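## Task

Remove the yellow sponge from the lowest drawer of the short, narrow file cabinet with three drawers and place it in the tote so that no part sticks out past the tote's walls. At the end every drawer in the room must be completely closed, the tote must be standing upright, and each cabinet must remain roughly where it was. The robot must not topple or finish leaning, which counts as failure. Anything that stays in place only because the robot is holding it does not count.

## Robot and tools

Robot: a LeKiwi. It has a small base on three omni wheels and one five-joint arm with a gripper. The shoulder sits 0.07 m ahead of the base centre and 0.21 m above the floor, and the hand can reach 0.44 m from the shoulder. Loose objects may occasionally get a small push from outside.

Frames: the base frame has its origin on the floor at the wheel centre, x forward, y left, z up. hand_pose is reported in this frame and marks the tip point of the fixed jaw, where the moving jaw closes. With all arm joints at zero, the hand's z axis points forward, its x axis to the robot's right and its y axis down; the moving jaw opens toward the hand's negative y. The odometry frame is the base frame as it was when the scene began. base_odometry counts wheel rotation only, so wheel slip appears as travel; heading is positive to the left, within -3.142 to 3.142.

execute_actions: argument "actions" is a list holding one action or none (an empty list only returns state and images). An action may contain "base", "joints" or both, which start together and may finish at different times. "base" holds exactly one relative command, an offset from where the base last measured itself: {"translate_m": d}, metres, forward positive, -1 to 1; {"sideways_m": d}, metres, left positive, -1 to 1; {"rotate_rad": d}, radians, left positive, -3.2 to 3.2. "joints" is one object for the single arm, keyed by joint name, each value an absolute target in radians: shoulder_pan_rad -1.919 to 1.919 (0 straight ahead, positive turns to the robot's right); shoulder_lift_rad -1.745 to 1.745 (0 upper arm almost vertical, positive tilts it forward); elbow_flex_rad -1.69 to 1.58 (0 forearm horizontal when lift is 0, positive lowers the hand); wrist_flex_rad -1.658 to 1.658 (0 aligned with the forearm, positive tips the jaws downward); wrist_roll_rad -2.743 to 2.841 (positive is counter-clockwise viewed from the forearm); gripper_rad 0 to 1.919 (0 closed). Tolerances for done: pan ±0.02, lift ±0.1, elbow ±0.07, wrist flex ±0.03, roll ±0.02, gripper ±0.02. Omitted joints or base may keep pushing to an earlier target without it showing in the status. An unknown key or out-of-range value rejects the whole call and nothing moves. One action runs at most 15 s. "cameras" picks images: cam_front, cam_wrist or all; omitted or null gives all, [] gives none. The pictures line lists images in order. Example: {"base": {"translate_m": 0.3}, "joints": {"gripper_rad": 1.0}}.

wait: {"seconds": 0 to 10}; commands nothing and returns the same state and images as an empty action list.

zoom_image: {"camera": "cam_front" or "cam_wrist", "region": [x0, y0, x1, y1]} in pixels of that camera's latest full image, origin top-left, at most 504 by 504. cam_front is 644x476, cam_wrist is 476x644.

finished_scene: {"scene": n} with the current scene's number; it is final, and the result reports success and gives the next task. Replying without any tool call ends everything. The goal must already be met and stable.

Result lines: base_status and joint_status describe how each motion of the last accepted action ended. "done" for the base means wheels turned the full amount, slip included. "off_target": stopped short and may still push. After "contact_stop" or "time_out" the target is dropped and position held. "joint command not followed" (often with a cause: line) means a safety check blocked the arm targets, though a gripper target still runs; blocked joints show "not_followed" and may be retried each action, so then send fresh targets for all five arm joints. on_its_own lists things the call did not command. If a result reports a stop, remaining calls in that reply are skipped. The robot keeps pushing against obstacles without reporting contact. A joint or gripper jammed for 2 s total with its target about 0.3 rad or more past its reading silently falls to 20% force; restore it by targeting 0.1 rad from the reading, away from the obstruction (for the gripper that means opening and releasing the object).

Gripper: tip gap is 0.04 m at 0.5, 0.08 m at 1.0, 0.11 m fully open. Close to slightly less than the object width; do not squeeze to 0. After closing, "off_target" means the jaws met something and "done" means they may be empty. Once stopped on an object, send 0.2 rad below the reading to hold it.

Accuracy: each joint reading carries a fixed bias up to 2 degrees, so hand_pose may be off by about 26 mm.

Speeds: base about 0.20 m/s and 1.0 rad/s turning; arm joints 1.3 to 2.2 rad/s.

Balance: the robot tips forward easily. At rest it holds 0.15 kg with the hand at x = 0.25 m but only 0.03 kg at 0.43 m; with shoulder_lift_rad at 1 or more it holds just 0.04 kg at 0.25 m and nothing at 0.3 m or beyond. Pulling on things, pressing down on floor or furniture, or lifting up under a shelf can also tip it. Carry loads with the hand tucked in and avoid big sweeping arm moves.

Motor heat: holding loads warms motors, even between calls. MOTOR HOT appears from 55 °C; at 70 °C an OVER-TEMPERATURE FAULT stops the arm and overheated joints go limp until cooled, with named joints showing "limit_stop_at_motor_heat"; resend their targets afterwards. The base still completes its command.

Avoid dropping objects, slamming drawers, hard collisions, shoving cabinets, and very forceful pushes. Shorter robot motion is better.

Each tool is called after "Request:" as name(argument=value, ...), one argument or row to a line, values as JSON.

## Session

Request:
execute_actions(
  actions=[],
)

Scene clock: 0.00 s.
base_odometry: x=+0.000 y=+0.000 heading=+0.000 (m, m, rad; odometry frame)
base_status: not commanded
joint_positions: shoulder_pan_rad=+0.087 shoulder_lift_rad=-1.464 elbow_flex_rad=-0.207 wrist_flex_rad=+1.403 wrist_roll_rad=-1.492 gripper_rad=+1.920
joint_status: not commanded
hand_pose: x=+0.1253 y=+0.0027 z=+0.4244 quat_wxyz=(+0.794, +0.017, +0.606, -0.046) (m; base frame)
pictures: cam_front, cam_wrist
Images, in order (width x height): cam_front 644x476, cam_wrist 476x644.

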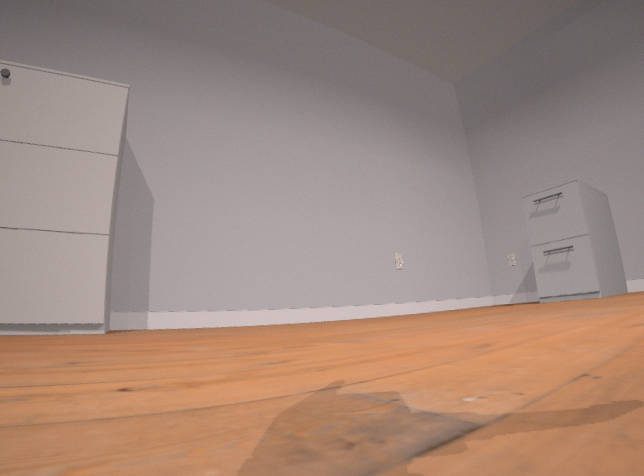

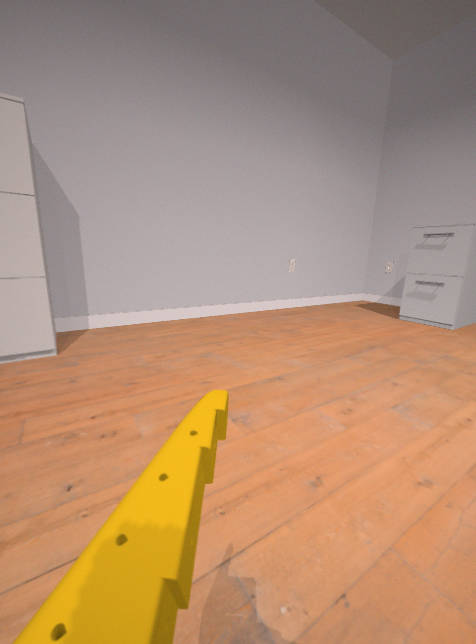

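Look around.

Request:
execute_actions(
  actions=[
    {"base":{"rotate_rad":1.2}},
  ],
)

Request:
execute_actions(
  actions=[
    {"base":{"rotate_rad":1.3}},
  ],
)

Request:
execute_actions(
  actions=[
    {"base":{"rotate_rad":1.3}},
  ],
)

Request:
execute_actions(
  actions=[
    {"base":{"rotate_rad":1.3}},
  ],
)

Scene clock: 4.70 s.
base_odometry: x=+0.000 y=+0.000 heading=+1.196 (m, m, rad; odometry frame)
base_status: done
joint_positions: shoulder_pan_rad=+0.087 shoulder_lift_rad=-1.464 elbow_flex_rad=-0.207 wrist_flex_rad=+1.403 wrist_roll_rad=-1.492 gripper_rad=+1.920
joint_status: not commanded
hand_pose: x=+0.1253 y=+0.0027 z=+0.4244 quat_wxyz=(+0.794, +0.017, +0.606, -0.046) (m; base frame)
pictures: cam_front, cam_wrist
Images, in order (width x height): cam_front 644x476, cam_wrist 476x644.

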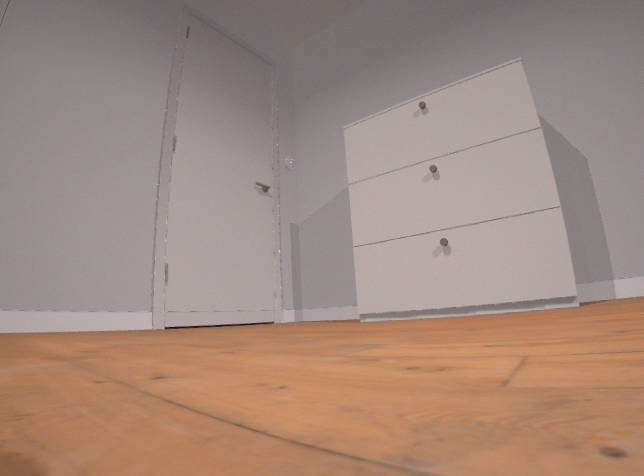

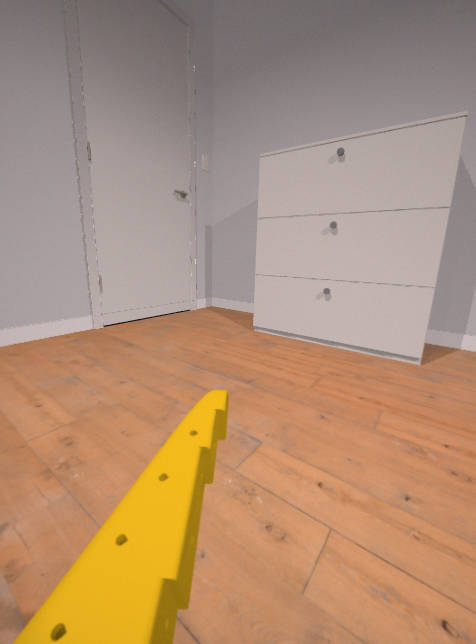

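Scene clock: 6.97 s.
base_odometry: x=+0.000 y=+0.000 heading=+2.493 (m, m, rad; odometry frame)
base_status: done
joint_positions: shoulder_pan_rad=+0.087 shoulder_lift_rad=-1.464 elbow_flex_rad=-0.207 wrist_flex_rad=+1.403 wrist_roll_rad=-1.492 gripper_rad=+1.920
joint_status: not commanded
hand_pose: x=+0.1253 y=+0.0027 z=+0.4244 quat_wxyz=(+0.794, +0.017, +0.606, -0.046) (m; base frame)
pictures: cam_front, cam_wrist
Images, in order (width x height): cam_front 644x476, cam_wrist 476x644.

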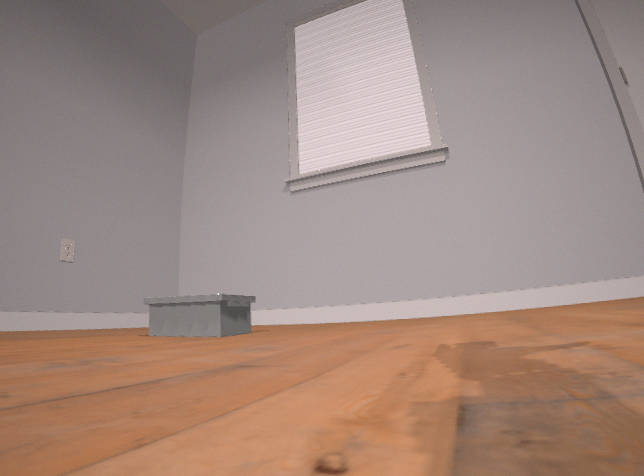

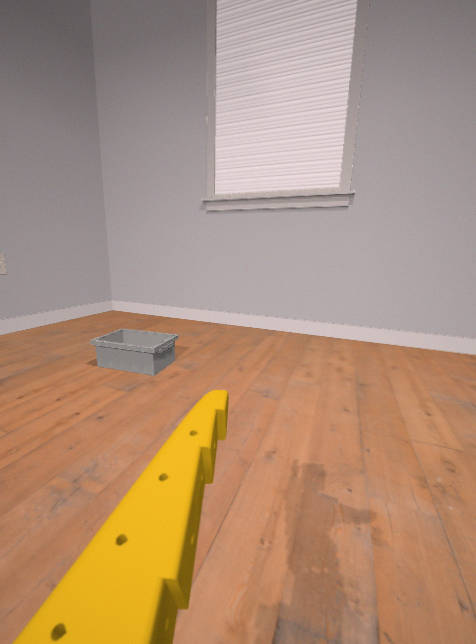

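Scene clock: 9.23 s.
base_odometry: x=+0.000 y=+0.000 heading=-2.495 (m, m, rad; odometry frame)
base_status: done
joint_positions: shoulder_pan_rad=+0.087 shoulder_lift_rad=-1.464 elbow_flex_rad=-0.207 wrist_flex_rad=+1.403 wrist_roll_rad=-1.492 gripper_rad=+1.920
joint_status: not commanded
hand_pose: x=+0.1253 y=+0.0027 z=+0.4244 quat_wxyz=(+0.794, +0.017, +0.606, -0.046) (m; base frame)
pictures: cam_front, cam_wrist
Images, in order (width x height): cam_front 644x476, cam_wrist 476x644.

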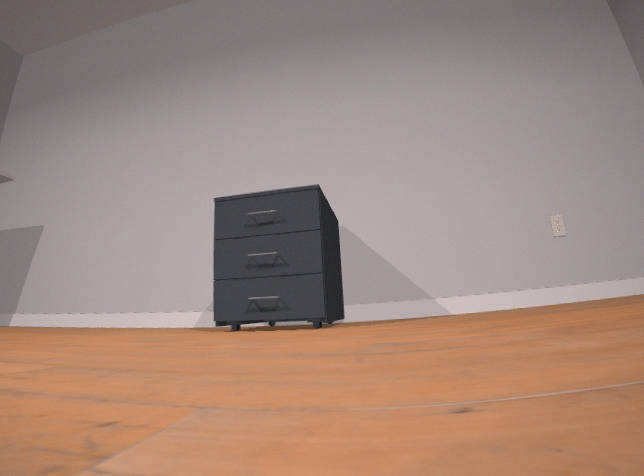

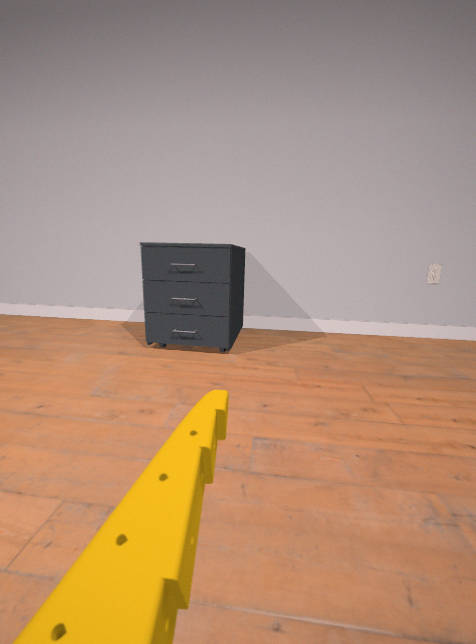

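Scene clock: 11.50 s.
base_odometry: x=+0.000 y=+0.000 heading=-1.198 (m, m, rad; odometry frame)
base_status: done
joint_positions: shoulder_pan_rad=+0.087 shoulder_lift_rad=-1.464 elbow_flex_rad=-0.207 wrist_flex_rad=+1.403 wrist_roll_rad=-1.492 gripper_rad=+1.920
joint_status: not commanded
hand_pose: x=+0.1253 y=+0.0027 z=+0.4244 quat_wxyz=(+0.794, +0.017, +0.606, -0.046) (m; base frame)
pictures: cam_front, cam_wrist
Images, in order (width x height): cam_front 644x476, cam_wrist 476x644.

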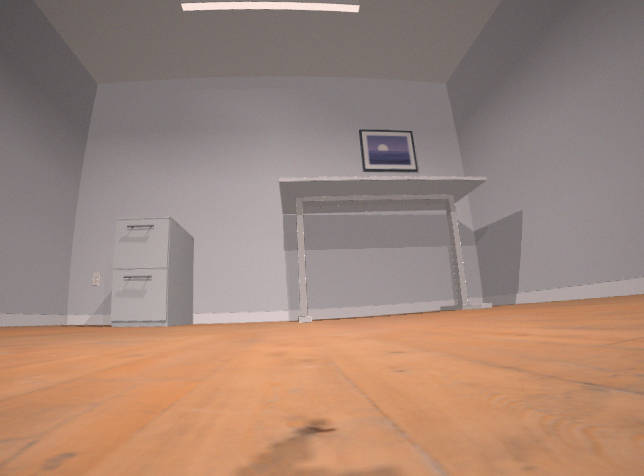

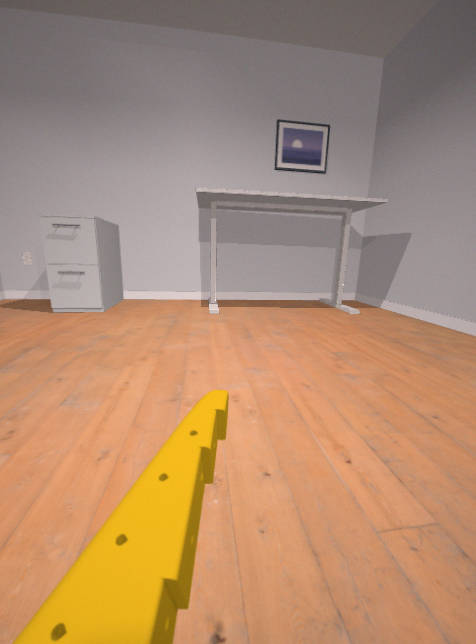

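Request:
execute_actions(
  actions=[
    {"base":{"rotate_rad":-1.64}},
  ],
  cameras=[],
)

Request:
execute_actions(
  actions=[
    {"base":{"sideways_m":0.7}},
  ],
  cameras=[],
)

Request:
execute_actions(
  actions=[
    {"base":{"translate_m":0.5}},
  ],
)

Scene clock: 19.33 s.
base_odometry: x=+0.000 y=+0.000 heading=-2.834 (m, m, rad; odometry frame)
base_status: done
joint_positions: shoulder_pan_rad=+0.087 shoulder_lift_rad=-1.464 elbow_flex_rad=-0.207 wrist_flex_rad=+1.403 wrist_roll_rad=-1.492 gripper_rad=+1.920
joint_status: not commanded
hand_pose: x=+0.1253 y=+0.0027 z=+0.4244 quat_wxyz=(+0.794, +0.017, +0.606, -0.046) (m; base frame)
pictures: none
No camera images: the call's "cameras" was empty. Leave "cameras" out to get every camera's image.

Scene clock: 23.80 s.
base_odometry: x=+0.210 y=-0.667 heading=-2.836 (m, m, rad; odometry frame)
base_status: done
joint_positions: shoulder_pan_rad=+0.087 shoulder_lift_rad=-1.464 elbow_flex_rad=-0.207 wrist_flex_rad=+1.403 wrist_roll_rad=-1.492 gripper_rad=+1.920
joint_status: not commanded
hand_pose: x=+0.1253 y=+0.0027 z=+0.4244 quat_wxyz=(+0.794, +0.017, +0.606, -0.046) (m; base frame)
pictures: none
No camera images: the call's "cameras" was empty. Leave "cameras" out to get every camera's image.

Scene clock: 27.27 s.
base_odometry: x=-0.266 y=-0.817 heading=-2.836 (m, m, rad; odometry frame)
base_status: done
joint_positions: shoulder_pan_rad=+0.087 shoulder_lift_rad=-1.464 elbow_flex_rad=-0.207 wrist_flex_rad=+1.403 wrist_roll_rad=-1.492 gripper_rad=+1.920
joint_status: not commanded
hand_pose: x=+0.1253 y=+0.0027 z=+0.4244 quat_wxyz=(+0.794, +0.017, +0.606, -0.046) (m; base frame)
pictures: cam_front, cam_wrist
Images, in order (width x height): cam_front 644x476, cam_wrist 476x644.

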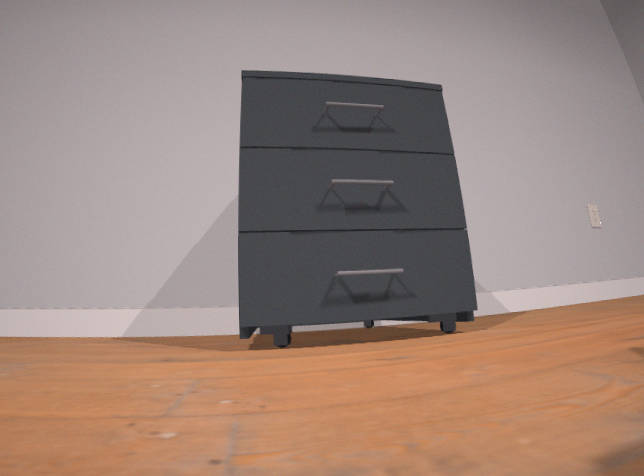

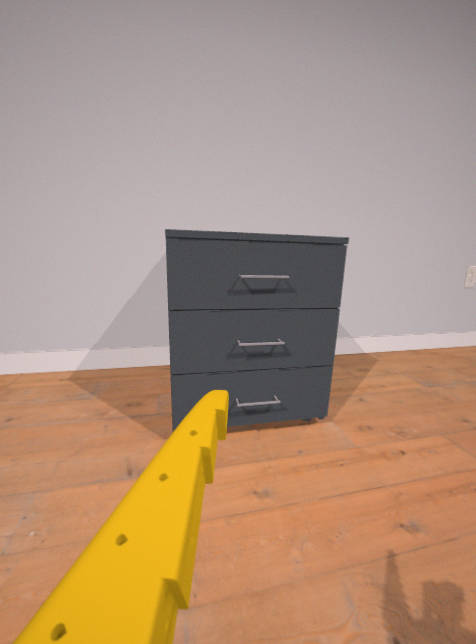

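Request:
execute_actions(
  actions=[
    {"base":{"rotate_rad":0.2},"joints":{"shoulder_pan_rad":0,"shoulder_lift_rad":0.6,"elbow_flex_rad":0.8,"wrist_flex_rad":-1.3,"wrist_roll_rad":0,"gripper_rad":0.8}},
  ],
  cameras=[],
)

Request:
execute_actions(
  actions=[
    {"base":{"sideways_m":-0.25}},
  ],
)

Scene clock: 34.80 s.
base_odometry: x=-0.266 y=-0.817 heading=-2.640 (m, m, rad; odometry frame)
base_status: done
joint_positions: shoulder_pan_rad=+0.010 shoulder_lift_rad=+0.605 elbow_flex_rad=+0.804 wrist_flex_rad=-1.286 wrist_roll_rad=-0.007 gripper_rad=+0.810
joint_status: all done
hand_pose: x=+0.3695 y=-0.0031 z=+0.1255 quat_wxyz=(+0.479, -0.512, +0.547, -0.457) (m; base frame)
pictures: none
No camera images: the call's "cameras" was empty. Leave "cameras" out to get every camera's image.

Scene clock: 37.03 s.
base_odometry: x=-0.387 y=-0.599 heading=-2.638 (m, m, rad; odometry frame)
base_status: done
joint_positions: shoulder_pan_rad=+0.009 shoulder_lift_rad=+0.607 elbow_flex_rad=+0.804 wrist_flex_rad=-1.286 wrist_roll_rad=-0.007 gripper_rad=+0.810
joint_status: not commanded
hand_pose: x=+0.3694 y=-0.0026 z=+0.1251 quat_wxyz=(+0.479, -0.513, +0.547, -0.457) (m; base frame)
pictures: cam_front, cam_wrist
Images, in order (width x height): cam_front 644x476, cam_wrist 476x644.

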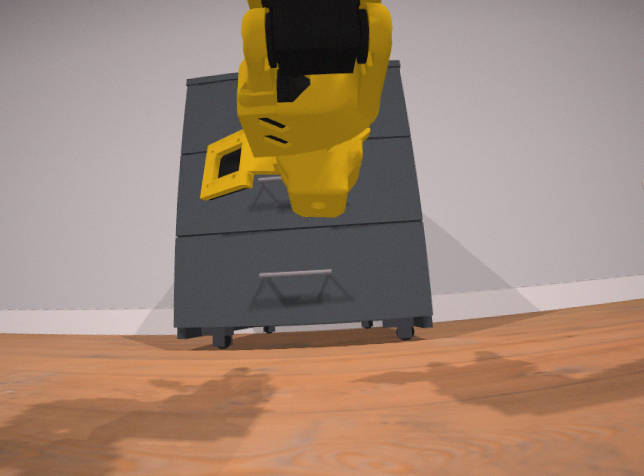

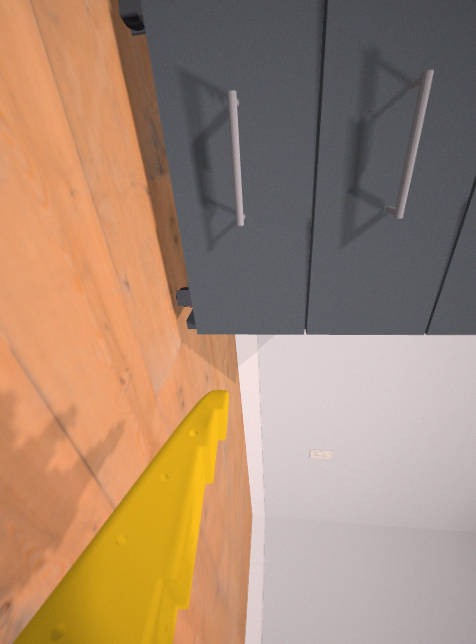

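Request:
execute_actions(
  actions=[
    {"base":{"sideways_m":0.05}},
  ],
  cameras=[],
)

Request:
execute_actions(
  actions=[
    {"base":{"translate_m":0.15}},
  ],
)

Scene clock: 42.83 s.
base_odometry: x=-0.363 y=-0.642 heading=-2.640 (m, m, rad; odometry frame)
base_status: done
joint_positions: shoulder_pan_rad=+0.009 shoulder_lift_rad=+0.607 elbow_flex_rad=+0.804 wrist_flex_rad=-1.286 wrist_roll_rad=-0.007 gripper_rad=+0.810
joint_status: not commanded
hand_pose: x=+0.3694 y=-0.0026 z=+0.1251 quat_wxyz=(+0.479, -0.513, +0.547, -0.457) (m; base frame)
pictures: none
No camera images: the call's "cameras" was empty. Leave "cameras" out to get every camera's image.

Scene clock: 44.57 s.
base_odometry: x=-0.494 y=-0.714 heading=-2.640 (m, m, rad; odometry frame)
base_status: done
joint_positions: shoulder_pan_rad=+0.009 shoulder_lift_rad=+0.607 elbow_flex_rad=+0.804 wrist_flex_rad=-1.286 wrist_roll_rad=-0.007 gripper_rad=+0.810
joint_status: not commanded
hand_pose: x=+0.3694 y=-0.0026 z=+0.1251 quat_wxyz=(+0.479, -0.513, +0.547, -0.457) (m; base frame)
pictures: cam_front, cam_wrist
Images, in order (width x height): cam_front 644x476, cam_wrist 476x644.

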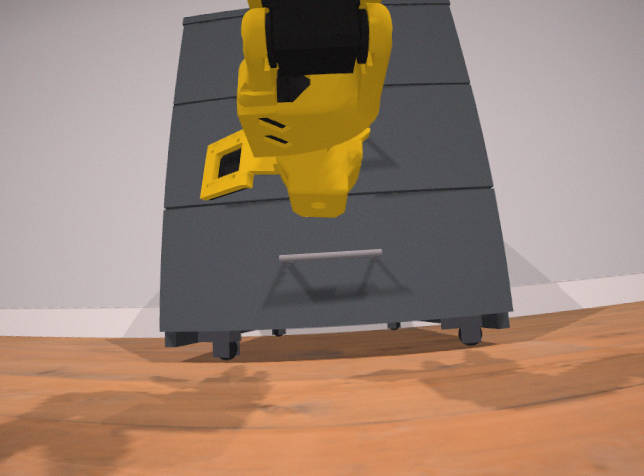

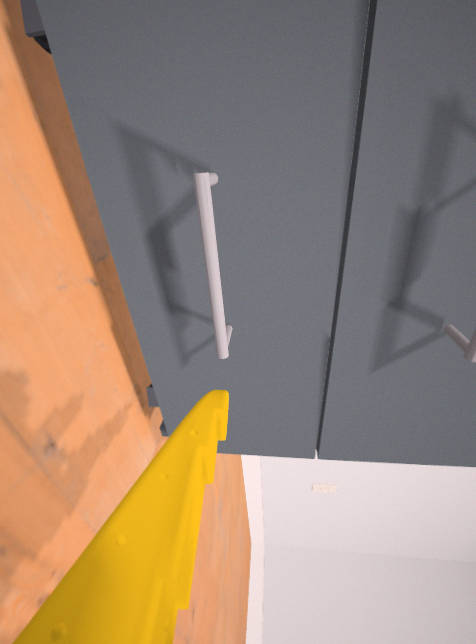

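Request:
execute_actions(
  actions=[
    {"base":{"rotate_rad":-0.06},"joints":{"wrist_flex_rad":-1.15}},
  ],
  cameras=[],
)

Request:
execute_actions(
  actions=[
    {"base":{"translate_m":0.08}},
  ],
)

Scene clock: 48.40 s.
base_odometry: x=-0.494 y=-0.714 heading=-2.697 (m, m, rad; odometry frame)
base_status: done
joint_positions: shoulder_pan_rad=+0.009 shoulder_lift_rad=+0.607 elbow_flex_rad=+0.804 wrist_flex_rad=-1.152 wrist_roll_rad=-0.007 gripper_rad=+0.810
joint_status: all done
hand_pose: x=+0.3643 y=-0.0026 z=+0.1043 quat_wxyz=(+0.441, -0.542, +0.578, -0.421) (m; base frame)
pictures: none
No camera images: the call's "cameras" was empty. Leave "cameras" out to get every camera's image.

Scene clock: 49.73 s.
base_odometry: x=-0.566 y=-0.748 heading=-2.697 (m, m, rad; odometry frame)
base_status: done
joint_positions: shoulder_pan_rad=+0.009 shoulder_lift_rad=+0.607 elbow_flex_rad=+0.804 wrist_flex_rad=-1.152 wrist_roll_rad=-0.007 gripper_rad=+0.810
joint_status: not commanded
hand_pose: x=+0.3643 y=-0.0026 z=+0.1043 quat_wxyz=(+0.441, -0.542, +0.578, -0.421) (m; base frame)
pictures: cam_front, cam_wrist
Images, in order (width x height): cam_front 644x476, cam_wrist 476x644.

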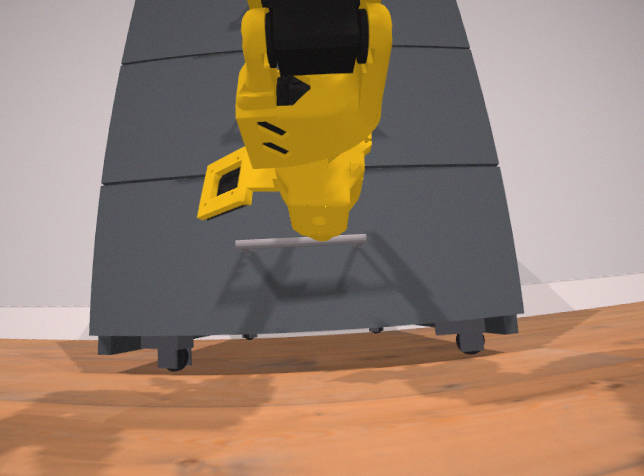

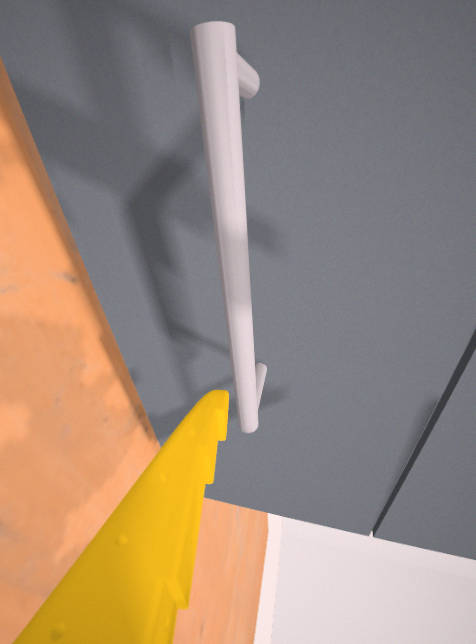

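Request:
execute_actions(
  actions=[
    {"base":{"translate_m":0.035}},
  ],
  cameras=[],
)

Request:
execute_actions(
  actions=[
    {"joints":{"gripper_rad":0.05}},
  ],
)

Scene clock: 52.60 s.
base_odometry: x=-0.597 y=-0.763 heading=-2.697 (m, m, rad; odometry frame)
base_status: done
joint_positions: shoulder_pan_rad=+0.009 shoulder_lift_rad=+0.621 elbow_flex_rad=+0.814 wrist_flex_rad=-1.148 wrist_roll_rad=-0.006 gripper_rad=+0.810
joint_status: not commanded
hand_pose: x=+0.3609 y=-0.0026 z=+0.0983 quat_wxyz=(+0.433, -0.548, +0.584, -0.414) (m; base frame)
pictures: none
No camera images: the call's "cameras" was empty. Leave "cameras" out to get every camera's image.

Scene clock: 53.50 s.
base_odometry: x=-0.597 y=-0.763 heading=-2.697 (m, m, rad; odometry frame)
base_status: not commanded
joint_positions: shoulder_pan_rad=+0.009 shoulder_lift_rad=+0.621 elbow_flex_rad=+0.814 wrist_flex_rad=-1.148 wrist_roll_rad=-0.006 gripper_rad=+0.062
joint_status: all done
hand_pose: x=+0.3609 y=-0.0026 z=+0.0983 quat_wxyz=(+0.433, -0.548, +0.584, -0.414) (m; base frame)
pictures: cam_front, cam_wrist
Images, in order (width x height): cam_front 644x476, cam_wrist 476x644.

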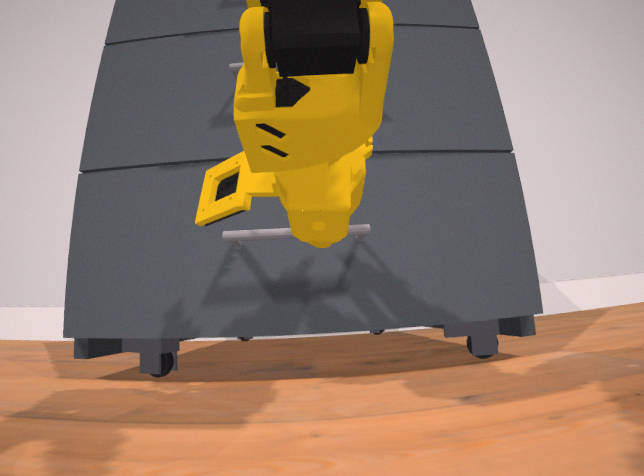

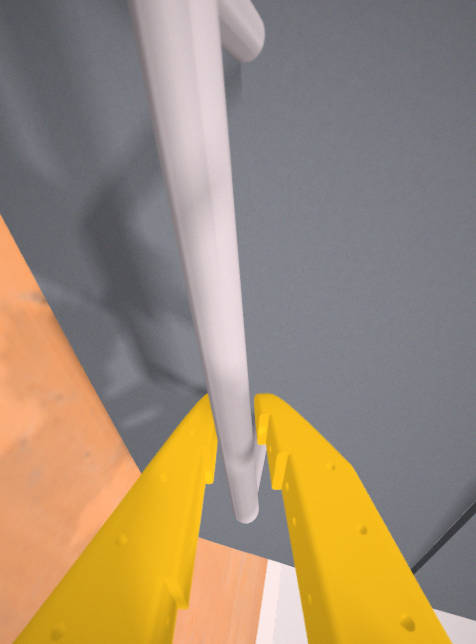

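Request:
execute_actions(
  actions=[
    {"joints":{"gripper_rad":0.0}},
  ],
  cameras=[],
)

Request:
execute_actions(
  actions=[
    {"base":{"translate_m":-0.25}},
  ],
)

Scene clock: 55.83 s.
base_odometry: x=-0.597 y=-0.763 heading=-2.697 (m, m, rad; odometry frame)
base_status: not commanded
joint_positions: shoulder_pan_rad=+0.009 shoulder_lift_rad=+0.621 elbow_flex_rad=+0.814 wrist_flex_rad=-1.148 wrist_roll_rad=-0.004 gripper_rad=+0.034
joint_status: gripper_rad off_target (ended at +0.034, target +0.000)
hand_pose: x=+0.3609 y=-0.0026 z=+0.0983 quat_wxyz=(+0.433, -0.549, +0.583, -0.414) (m; base frame)
pictures: none
No camera images: the call's "cameras" was empty. Leave "cameras" out to get every camera's image.

Scene clock: 58.07 s.
base_odometry: x=-0.372 y=-0.656 heading=-2.698 (m, m, rad; odometry frame)
base_status: done
joint_positions: shoulder_pan_rad=+0.007 shoulder_lift_rad=+0.622 elbow_flex_rad=+0.807 wrist_flex_rad=-1.148 wrist_roll_rad=-0.003 gripper_rad=+0.012
joint_status: not commanded
on_its_own: gripper_rad moved -0.022 to your old target +0.000
hand_pose: x=+0.3619 y=-0.0022 z=+0.0990 quat_wxyz=(+0.434, -0.548, +0.582, -0.415) (m; base frame)
pictures: cam_front, cam_wrist
Images, in order (width x height): cam_front 644x476, cam_wrist 476x644.

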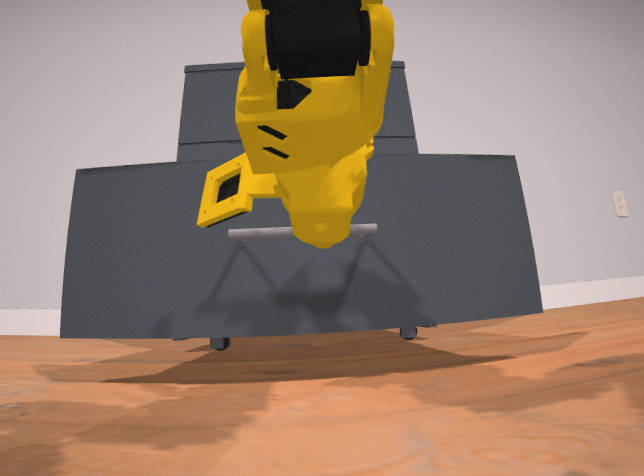

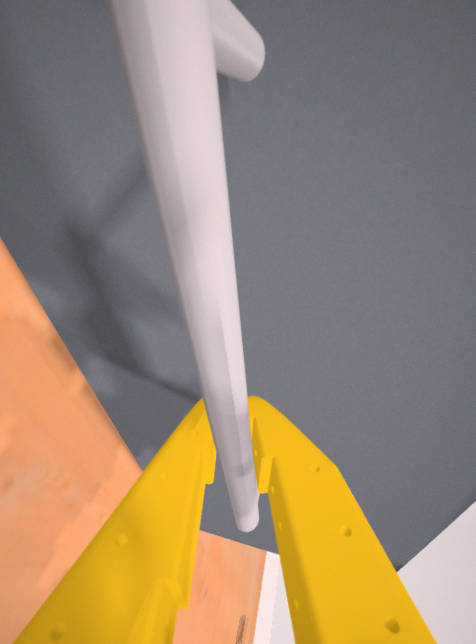

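Open. Release, back off, raise arm to look in.

Request:
execute_actions(
  actions=[
    {"joints":{"gripper_rad":0.8}},
  ],
  cameras=[],
)

Request:
execute_actions(
  actions=[
    {"base":{"translate_m":-0.08}},
  ],
  cameras=[],
)

Request:
execute_actions(
  actions=[
    {"joints":{"shoulder_lift_rad":-0.1,"elbow_flex_rad":0.0,"wrist_flex_rad":1.0,"wrist_roll_rad":0}},
  ],
  cameras=[],
)

Request:
execute_actions(
  actions=[
    {"base":{"translate_m":0.2},"joints":{"shoulder_lift_rad":0.2,"elbow_flex_rad":-0.2,"wrist_flex_rad":1.3}},
  ],
)

Scene clock: 61.67 s.
base_odometry: x=-0.372 y=-0.656 heading=-2.698 (m, m, rad; odometry frame)
base_status: not commanded
joint_positions: shoulder_pan_rad=+0.007 shoulder_lift_rad=+0.622 elbow_flex_rad=+0.807 wrist_flex_rad=-1.148 wrist_roll_rad=-0.003 gripper_rad=+0.788
joint_status: all done
hand_pose: x=+0.3619 y=-0.0022 z=+0.0990 quat_wxyz=(+0.434, -0.548, +0.582, -0.415) (m; base frame)
pictures: none
No camera images: the call's "cameras" was empty. Leave "cameras" out to get every camera's image.

Scene clock: 63.00 s.
base_odometry: x=-0.300 y=-0.622 heading=-2.698 (m, m, rad; odometry frame)
base_status: done
joint_positions: shoulder_pan_rad=+0.007 shoulder_lift_rad=+0.622 elbow_flex_rad=+0.806 wrist_flex_rad=-1.148 wrist_roll_rad=-0.003 gripper_rad=+0.790
joint_status: not commanded
hand_pose: x=+0.3621 y=-0.0022 z=+0.0992 quat_wxyz=(+0.434, -0.548, +0.581, -0.416) (m; base frame)
pictures: none
No camera images: the call's "cameras" was empty. Leave "cameras" out to get every camera's image.

Scene clock: 65.07 s.
base_odometry: x=-0.300 y=-0.622 heading=-2.698 (m, m, rad; odometry frame)
base_status: not commanded
joint_positions: shoulder_pan_rad=+0.007 shoulder_lift_rad=-0.060 elbow_flex_rad=+0.036 wrist_flex_rad=+0.998 wrist_roll_rad=-0.003 gripper_rad=+0.790
joint_status: all done
hand_pose: x=+0.3370 y=-0.0020 z=+0.1942 quat_wxyz=(+0.212, -0.656, +0.695, -0.203) (m; base frame)
pictures: none
No camera images: the call's "cameras" was empty. Leave "cameras" out to get every camera's image.

Scene clock: 67.03 s.
base_odometry: x=-0.480 y=-0.707 heading=-2.698 (m, m, rad; odometry frame)
base_status: done
joint_positions: shoulder_pan_rad=+0.001 shoulder_lift_rad=+0.211 elbow_flex_rad=-0.168 wrist_flex_rad=+1.308 wrist_roll_rad=-0.003 gripper_rad=+0.790
joint_status: all done
hand_pose: x=+0.3106 y=-0.0003 z=+0.1541 quat_wxyz=(+0.079, -0.684, +0.721, -0.076) (m; base frame)
pictures: cam_front, cam_wrist
Images, in order (width x height): cam_front 644x476, cam_wrist 476x644.

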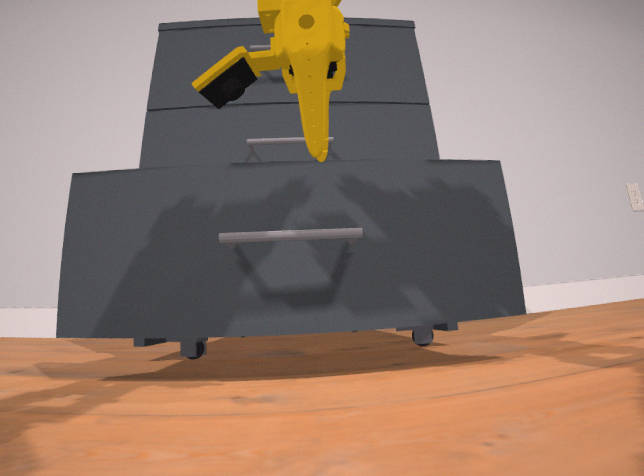

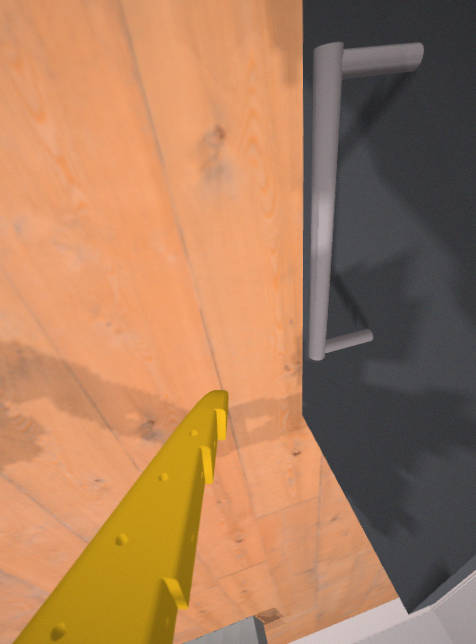

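Request:
execute_actions(
  actions=[
    {"joints":{"shoulder_lift_rad":0.0,"elbow_flex_rad":-0.7,"wrist_flex_rad":1.6}},
  ],
  cameras=[],
)

Request:
execute_actions(
  actions=[
    {"base":{"translate_m":0.12}},
  ],
)

Scene clock: 71.80 s.
base_odometry: x=-0.480 y=-0.707 heading=-2.698 (m, m, rad; odometry frame)
base_status: not commanded
joint_positions: shoulder_pan_rad=+0.001 shoulder_lift_rad=+0.039 elbow_flex_rad=-0.670 wrist_flex_rad=+1.598 wrist_roll_rad=-0.003 gripper_rad=+0.790
joint_status: all done
hand_pose: x=+0.3203 y=-0.0003 z=+0.2673 quat_wxyz=(+0.215, -0.657, +0.693, -0.205) (m; base frame)
pictures: none
No camera images: the call's "cameras" was empty. Leave "cameras" out to get every camera's image.

Scene clock: 73.37 s.
base_odometry: x=-0.588 y=-0.759 heading=-2.698 (m, m, rad; odometry frame)
base_status: done
joint_positions: shoulder_pan_rad=+0.001 shoulder_lift_rad=+0.039 elbow_flex_rad=-0.671 wrist_flex_rad=+1.598 wrist_roll_rad=-0.003 gripper_rad=+0.790
joint_status: not commanded
hand_pose: x=+0.3204 y=-0.0003 z=+0.2676 quat_wxyz=(+0.216, -0.657, +0.693, -0.205) (m; base frame)
pictures: cam_front, cam_wrist
Images, in order (width x height): cam_front 644x476, cam_wrist 476x644.

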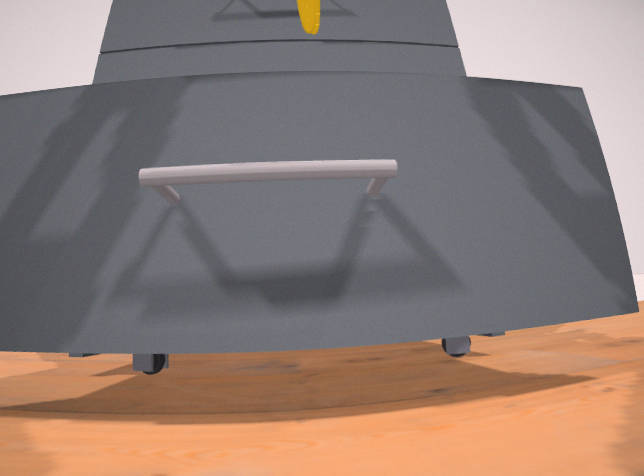

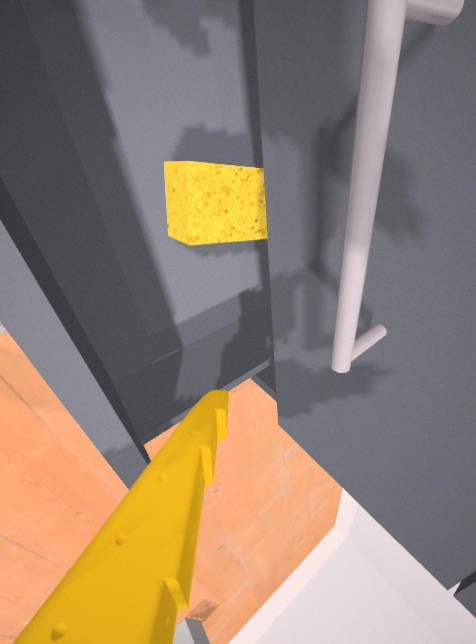

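Request:
execute_actions(
  actions=[
    {"joints":{"elbow_flex_rad":-0.25,"wrist_flex_rad":1.5,"gripper_rad":0.3}},
  ],
  cameras=[],
)

Request:
execute_actions(
  actions=[
    {"base":{"translate_m":-0.2}},
  ],
)

Scene clock: 78.23 s.
base_odometry: x=-0.588 y=-0.759 heading=-2.698 (m, m, rad; odometry frame)
base_status: not commanded
joint_positions: shoulder_pan_rad=+0.001 shoulder_lift_rad=+0.038 elbow_flex_rad=-0.245 wrist_flex_rad=+1.509 wrist_roll_rad=-0.003 gripper_rad=+0.311
joint_status: all done
hand_pose: x=+0.2956 y=-0.0003 z=+0.1963 quat_wxyz=(+0.097, -0.682, +0.719, -0.092) (m; base frame)
pictures: none
No camera images: the call's "cameras" was empty. Leave "cameras" out to get every camera's image.

Scene clock: 80.20 s.
base_odometry: x=-0.408 y=-0.673 heading=-2.698 (m, m, rad; odometry frame)
base_status: done
joint_positions: shoulder_pan_rad=+0.001 shoulder_lift_rad=+0.038 elbow_flex_rad=-0.245 wrist_flex_rad=+1.509 wrist_roll_rad=-0.003 gripper_rad=+0.310
joint_status: not commanded
hand_pose: x=+0.2956 y=-0.0003 z=+0.1963 quat_wxyz=(+0.097, -0.682, +0.719, -0.092) (m; base frame)
pictures: cam_front, cam_wrist
Images, in order (width x height): cam_front 644x476, cam_wrist 476x644.

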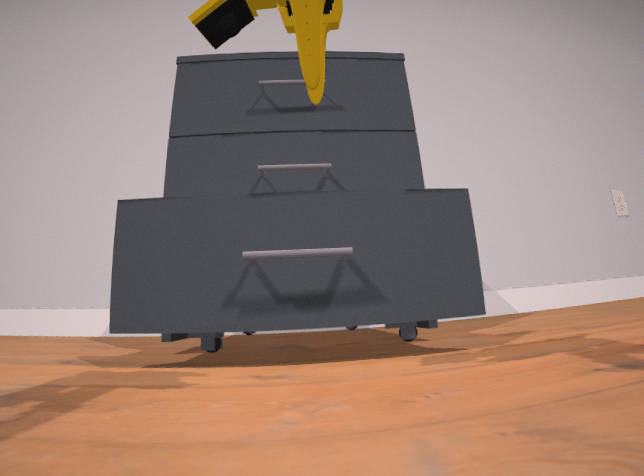

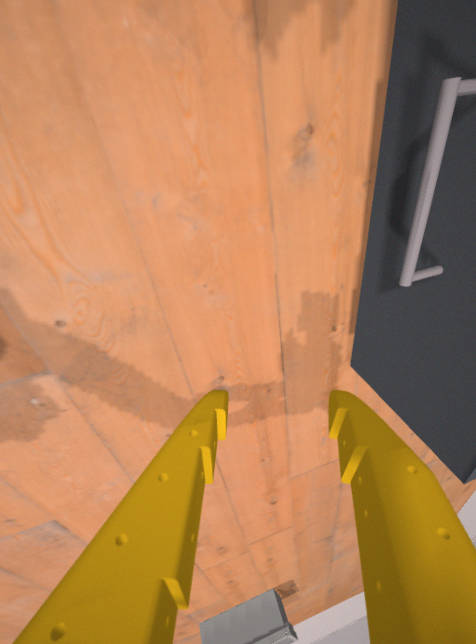

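Request:
execute_actions(
  actions=[
    {"base":{"translate_m":-0.05},"joints":{"shoulder_lift_rad":0.62,"elbow_flex_rad":0.81,"wrist_flex_rad":-1.15,"gripper_rad":0.8}},
  ],
  cameras=[],
)

Request:
execute_actions(
  actions=[
    {"base":{"translate_m":0.12}},
  ],
)

Scene clock: 85.50 s.
base_odometry: x=-0.363 y=-0.652 heading=-2.698 (m, m, rad; odometry frame)
base_status: done
joint_positions: shoulder_pan_rad=+0.001 shoulder_lift_rad=+0.627 elbow_flex_rad=+0.814 wrist_flex_rad=-1.136 wrist_roll_rad=-0.003 gripper_rad=+0.799
joint_status: all done
hand_pose: x=+0.3595 y=-0.0004 z=+0.0948 quat_wxyz=(+0.429, -0.555, +0.585, -0.408) (m; base frame)
pictures: none
No camera images: the call's "cameras" was empty. Leave "cameras" out to get every camera's image.

Scene clock: 87.07 s.
base_odometry: x=-0.471 y=-0.703 heading=-2.698 (m, m, rad; odometry frame)
base_status: done
joint_positions: shoulder_pan_rad=+0.001 shoulder_lift_rad=+0.627 elbow_flex_rad=+0.814 wrist_flex_rad=-1.136 wrist_roll_rad=-0.003 gripper_rad=+0.799
joint_status: not commanded
hand_pose: x=+0.3595 y=-0.0004 z=+0.0948 quat_wxyz=(+0.429, -0.555, +0.585, -0.408) (m; base frame)
pictures: cam_front, cam_wrist
Images, in order (width x height): cam_front 644x476, cam_wrist 476x644.

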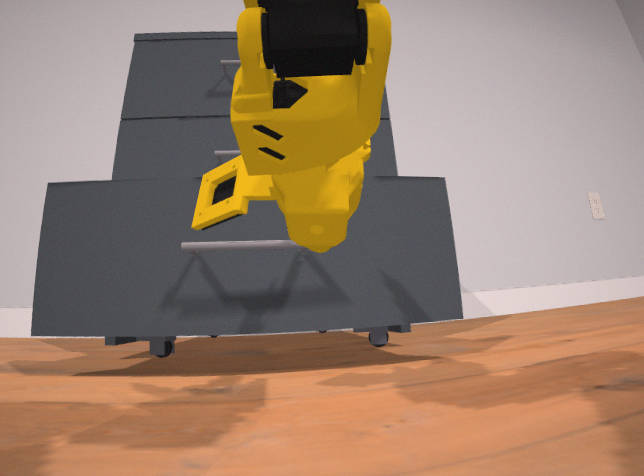

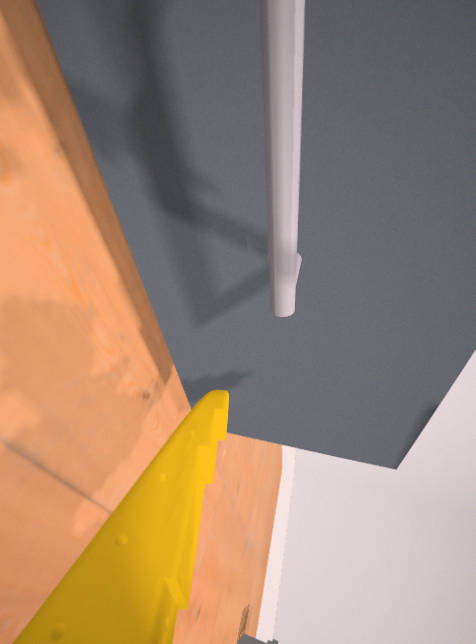

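Drifted right; shift left.

Request:
execute_actions(
  actions=[
    {"base":{"sideways_m":0.07},"joints":{"wrist_flex_rad":-1.2}},
  ],
  cameras=[],
)

Request:
execute_actions(
  actions=[
    {"base":{"translate_m":0.04}},
  ],
)

Scene clock: 90.33 s.
base_odometry: x=-0.441 y=-0.766 heading=-2.699 (m, m, rad; odometry frame)
base_status: done
joint_positions: shoulder_pan_rad=+0.001 shoulder_lift_rad=+0.627 elbow_flex_rad=+0.814 wrist_flex_rad=-1.186 wrist_roll_rad=-0.003 gripper_rad=+0.799
joint_status: all done
hand_pose: x=+0.3622 y=-0.0004 z=+0.1025 quat_wxyz=(+0.443, -0.544, +0.574, -0.422) (m; base frame)
pictures: none
No camera images: the call's "cameras" was empty. Leave "cameras" out to get every camera's image.

Scene clock: 91.37 s.
base_odometry: x=-0.477 y=-0.783 heading=-2.699 (m, m, rad; odometry frame)
base_status: done
joint_positions: shoulder_pan_rad=+0.001 shoulder_lift_rad=+0.639 elbow_flex_rad=+0.818 wrist_flex_rad=-1.186 wrist_roll_rad=-0.003 gripper_rad=+0.799
joint_status: not commanded
hand_pose: x=+0.3600 y=-0.0004 z=+0.0985 quat_wxyz=(+0.438, -0.548, +0.578, -0.417) (m; base frame)
pictures: cam_front, cam_wrist
Images, in order (width x height): cam_front 644x476, cam_wrist 476x644.

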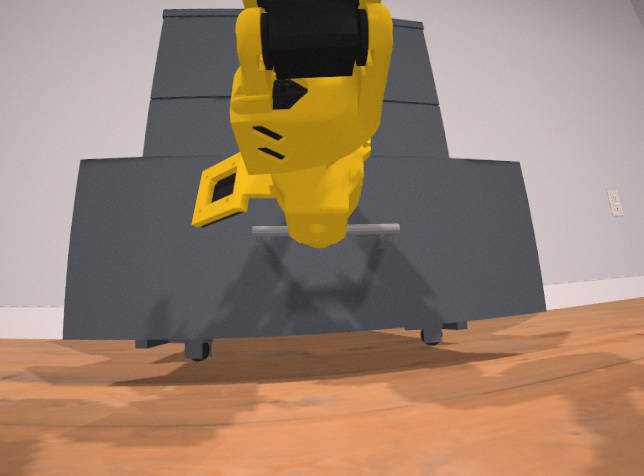

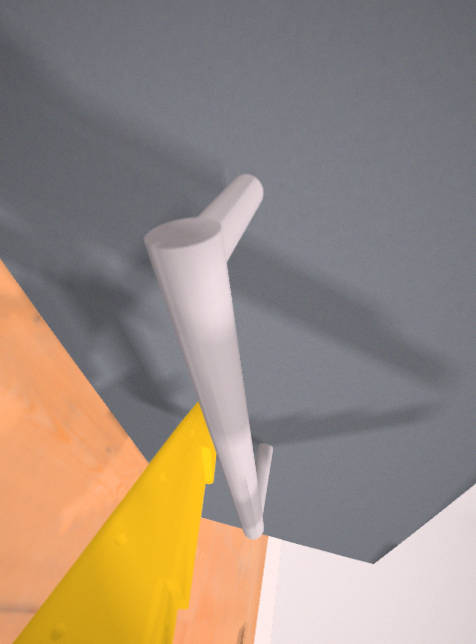

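Jaw is under the bar. Grip and pull.

Request:
execute_actions(
  actions=[
    {"joints":{"gripper_rad":0.0}},
  ],
  cameras=[],
)

Request:
execute_actions(
  actions=[
    {"base":{"translate_m":-0.17}},
  ],
  cameras=["cam_front"],
)

Request:
execute_actions(
  actions=[
    {"joints":{"gripper_rad":0.9}},
  ],
  cameras=[],
)

Request:
execute_actions(
  actions=[
    {"base":{"translate_m":-0.08}},
  ],
  cameras=[],
)

Request:
execute_actions(
  actions=[
    {"joints":{"shoulder_lift_rad":0.0,"elbow_flex_rad":-0.9,"wrist_flex_rad":1.6,"wrist_roll_rad":-1.57}},
  ],
  cameras=[],
)

Request:
execute_actions(
  actions=[
    {"base":{"translate_m":0.25}},
  ],
)

Scene clock: 96.87 s.
base_odometry: x=-0.477 y=-0.783 heading=-2.699 (m, m, rad; odometry frame)
base_status: not commanded
joint_positions: shoulder_pan_rad=+0.001 shoulder_lift_rad=+0.639 elbow_flex_rad=+0.818 wrist_flex_rad=-1.186 wrist_roll_rad=-0.003 gripper_rad=+0.015
joint_status: all done
hand_pose: x=+0.3600 y=-0.0004 z=+0.0985 quat_wxyz=(+0.438, -0.548, +0.578, -0.417) (m; base frame)
pictures: none
No camera images: the call's "cameras" was empty. Leave "cameras" out to get every camera's image.

Scene clock: 98.73 s.
base_odometry: x=-0.323 y=-0.710 heading=-2.701 (m, m, rad; odometry frame)
base_status: done
joint_positions: shoulder_pan_rad=+0.017 shoulder_lift_rad=+0.645 elbow_flex_rad=+0.814 wrist_flex_rad=-1.195 wrist_roll_rad=-0.001 gripper_rad=+0.021
joint_status: not commanded
hand_pose: x=+0.3606 y=-0.0049 z=+0.0991 quat_wxyz=(+0.437, -0.542, +0.580, -0.423) (m; base frame)
pictures: cam_front
Images, in order (width x height): cam_front 644x476.

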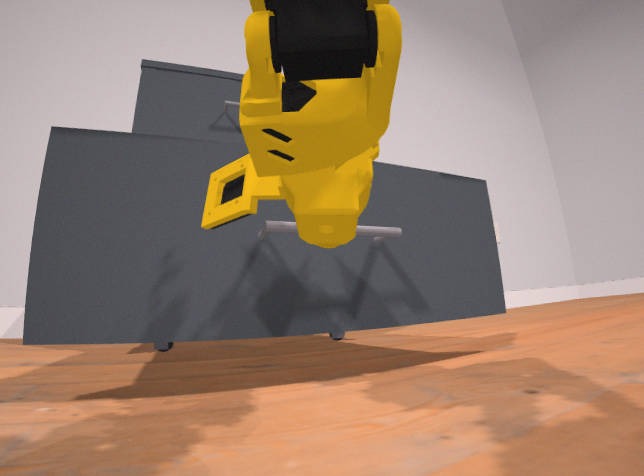

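Scene clock: 99.73 s.
base_odometry: x=-0.323 y=-0.710 heading=-2.701 (m, m, rad; odometry frame)
base_status: not commanded
joint_positions: shoulder_pan_rad=+0.017 shoulder_lift_rad=+0.645 elbow_flex_rad=+0.814 wrist_flex_rad=-1.195 wrist_roll_rad=-0.001 gripper_rad=+0.888
joint_status: all done
hand_pose: x=+0.3606 y=-0.0049 z=+0.0991 quat_wxyz=(+0.437, -0.542, +0.580, -0.423) (m; base frame)
pictures: none
No camera images: the call's "cameras" was empty. Leave "cameras" out to get every camera's image.

Scene clock: 101.07 s.
base_odometry: x=-0.251 y=-0.676 heading=-2.701 (m, m, rad; odometry frame)
base_status: done
joint_positions: shoulder_pan_rad=+0.010 shoulder_lift_rad=+0.645 elbow_flex_rad=+0.814 wrist_flex_rad=-1.195 wrist_roll_rad=-0.001 gripper_rad=+0.890
joint_status: not commanded
hand_pose: x=+0.3606 y=-0.0031 z=+0.0991 quat_wxyz=(+0.438, -0.544, +0.578, -0.421) (m; base frame)
pictures: none
No camera images: the call's "cameras" was empty. Leave "cameras" out to get every camera's image.

Scene clock: 103.53 s.
base_odometry: x=-0.251 y=-0.676 heading=-2.701 (m, m, rad; odometry frame)
base_status: not commanded
joint_positions: shoulder_pan_rad=+0.010 shoulder_lift_rad=+0.033 elbow_flex_rad=-0.872 wrist_flex_rad=+1.598 wrist_roll_rad=-1.563 gripper_rad=+0.890
joint_status: all done
hand_pose: x=+0.3320 y=+0.0050 z=+0.3139 quat_wxyz=(+0.395, +0.023, +0.918, +0.006) (m; base frame)
pictures: none
No camera images: the call's "cameras" was empty. Leave "cameras" out to get every camera's image.

Scene clock: 105.77 s.
base_odometry: x=-0.477 y=-0.782 heading=-2.701 (m, m, rad; odometry frame)
base_status: done
joint_positions: shoulder_pan_rad=+0.010 shoulder_lift_rad=+0.033 elbow_flex_rad=-0.872 wrist_flex_rad=+1.598 wrist_roll_rad=-1.563 gripper_rad=+0.890
joint_status: not commanded
hand_pose: x=+0.3320 y=+0.0050 z=+0.3139 quat_wxyz=(+0.395, +0.023, +0.918, +0.006) (m; base frame)
pictures: cam_front, cam_wrist
Images, in order (width x height): cam_front 644x476, cam_wrist 476x644.

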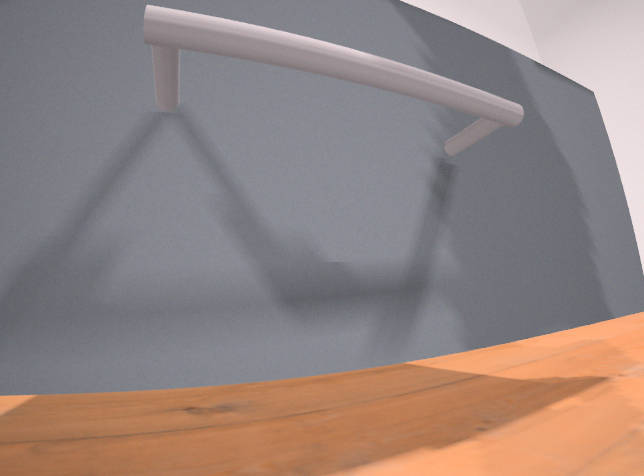

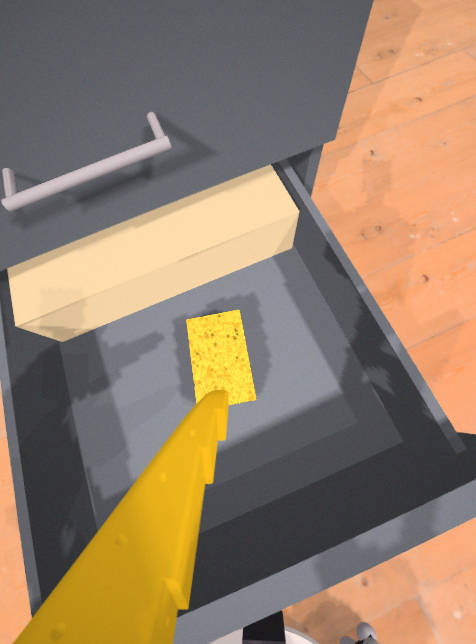

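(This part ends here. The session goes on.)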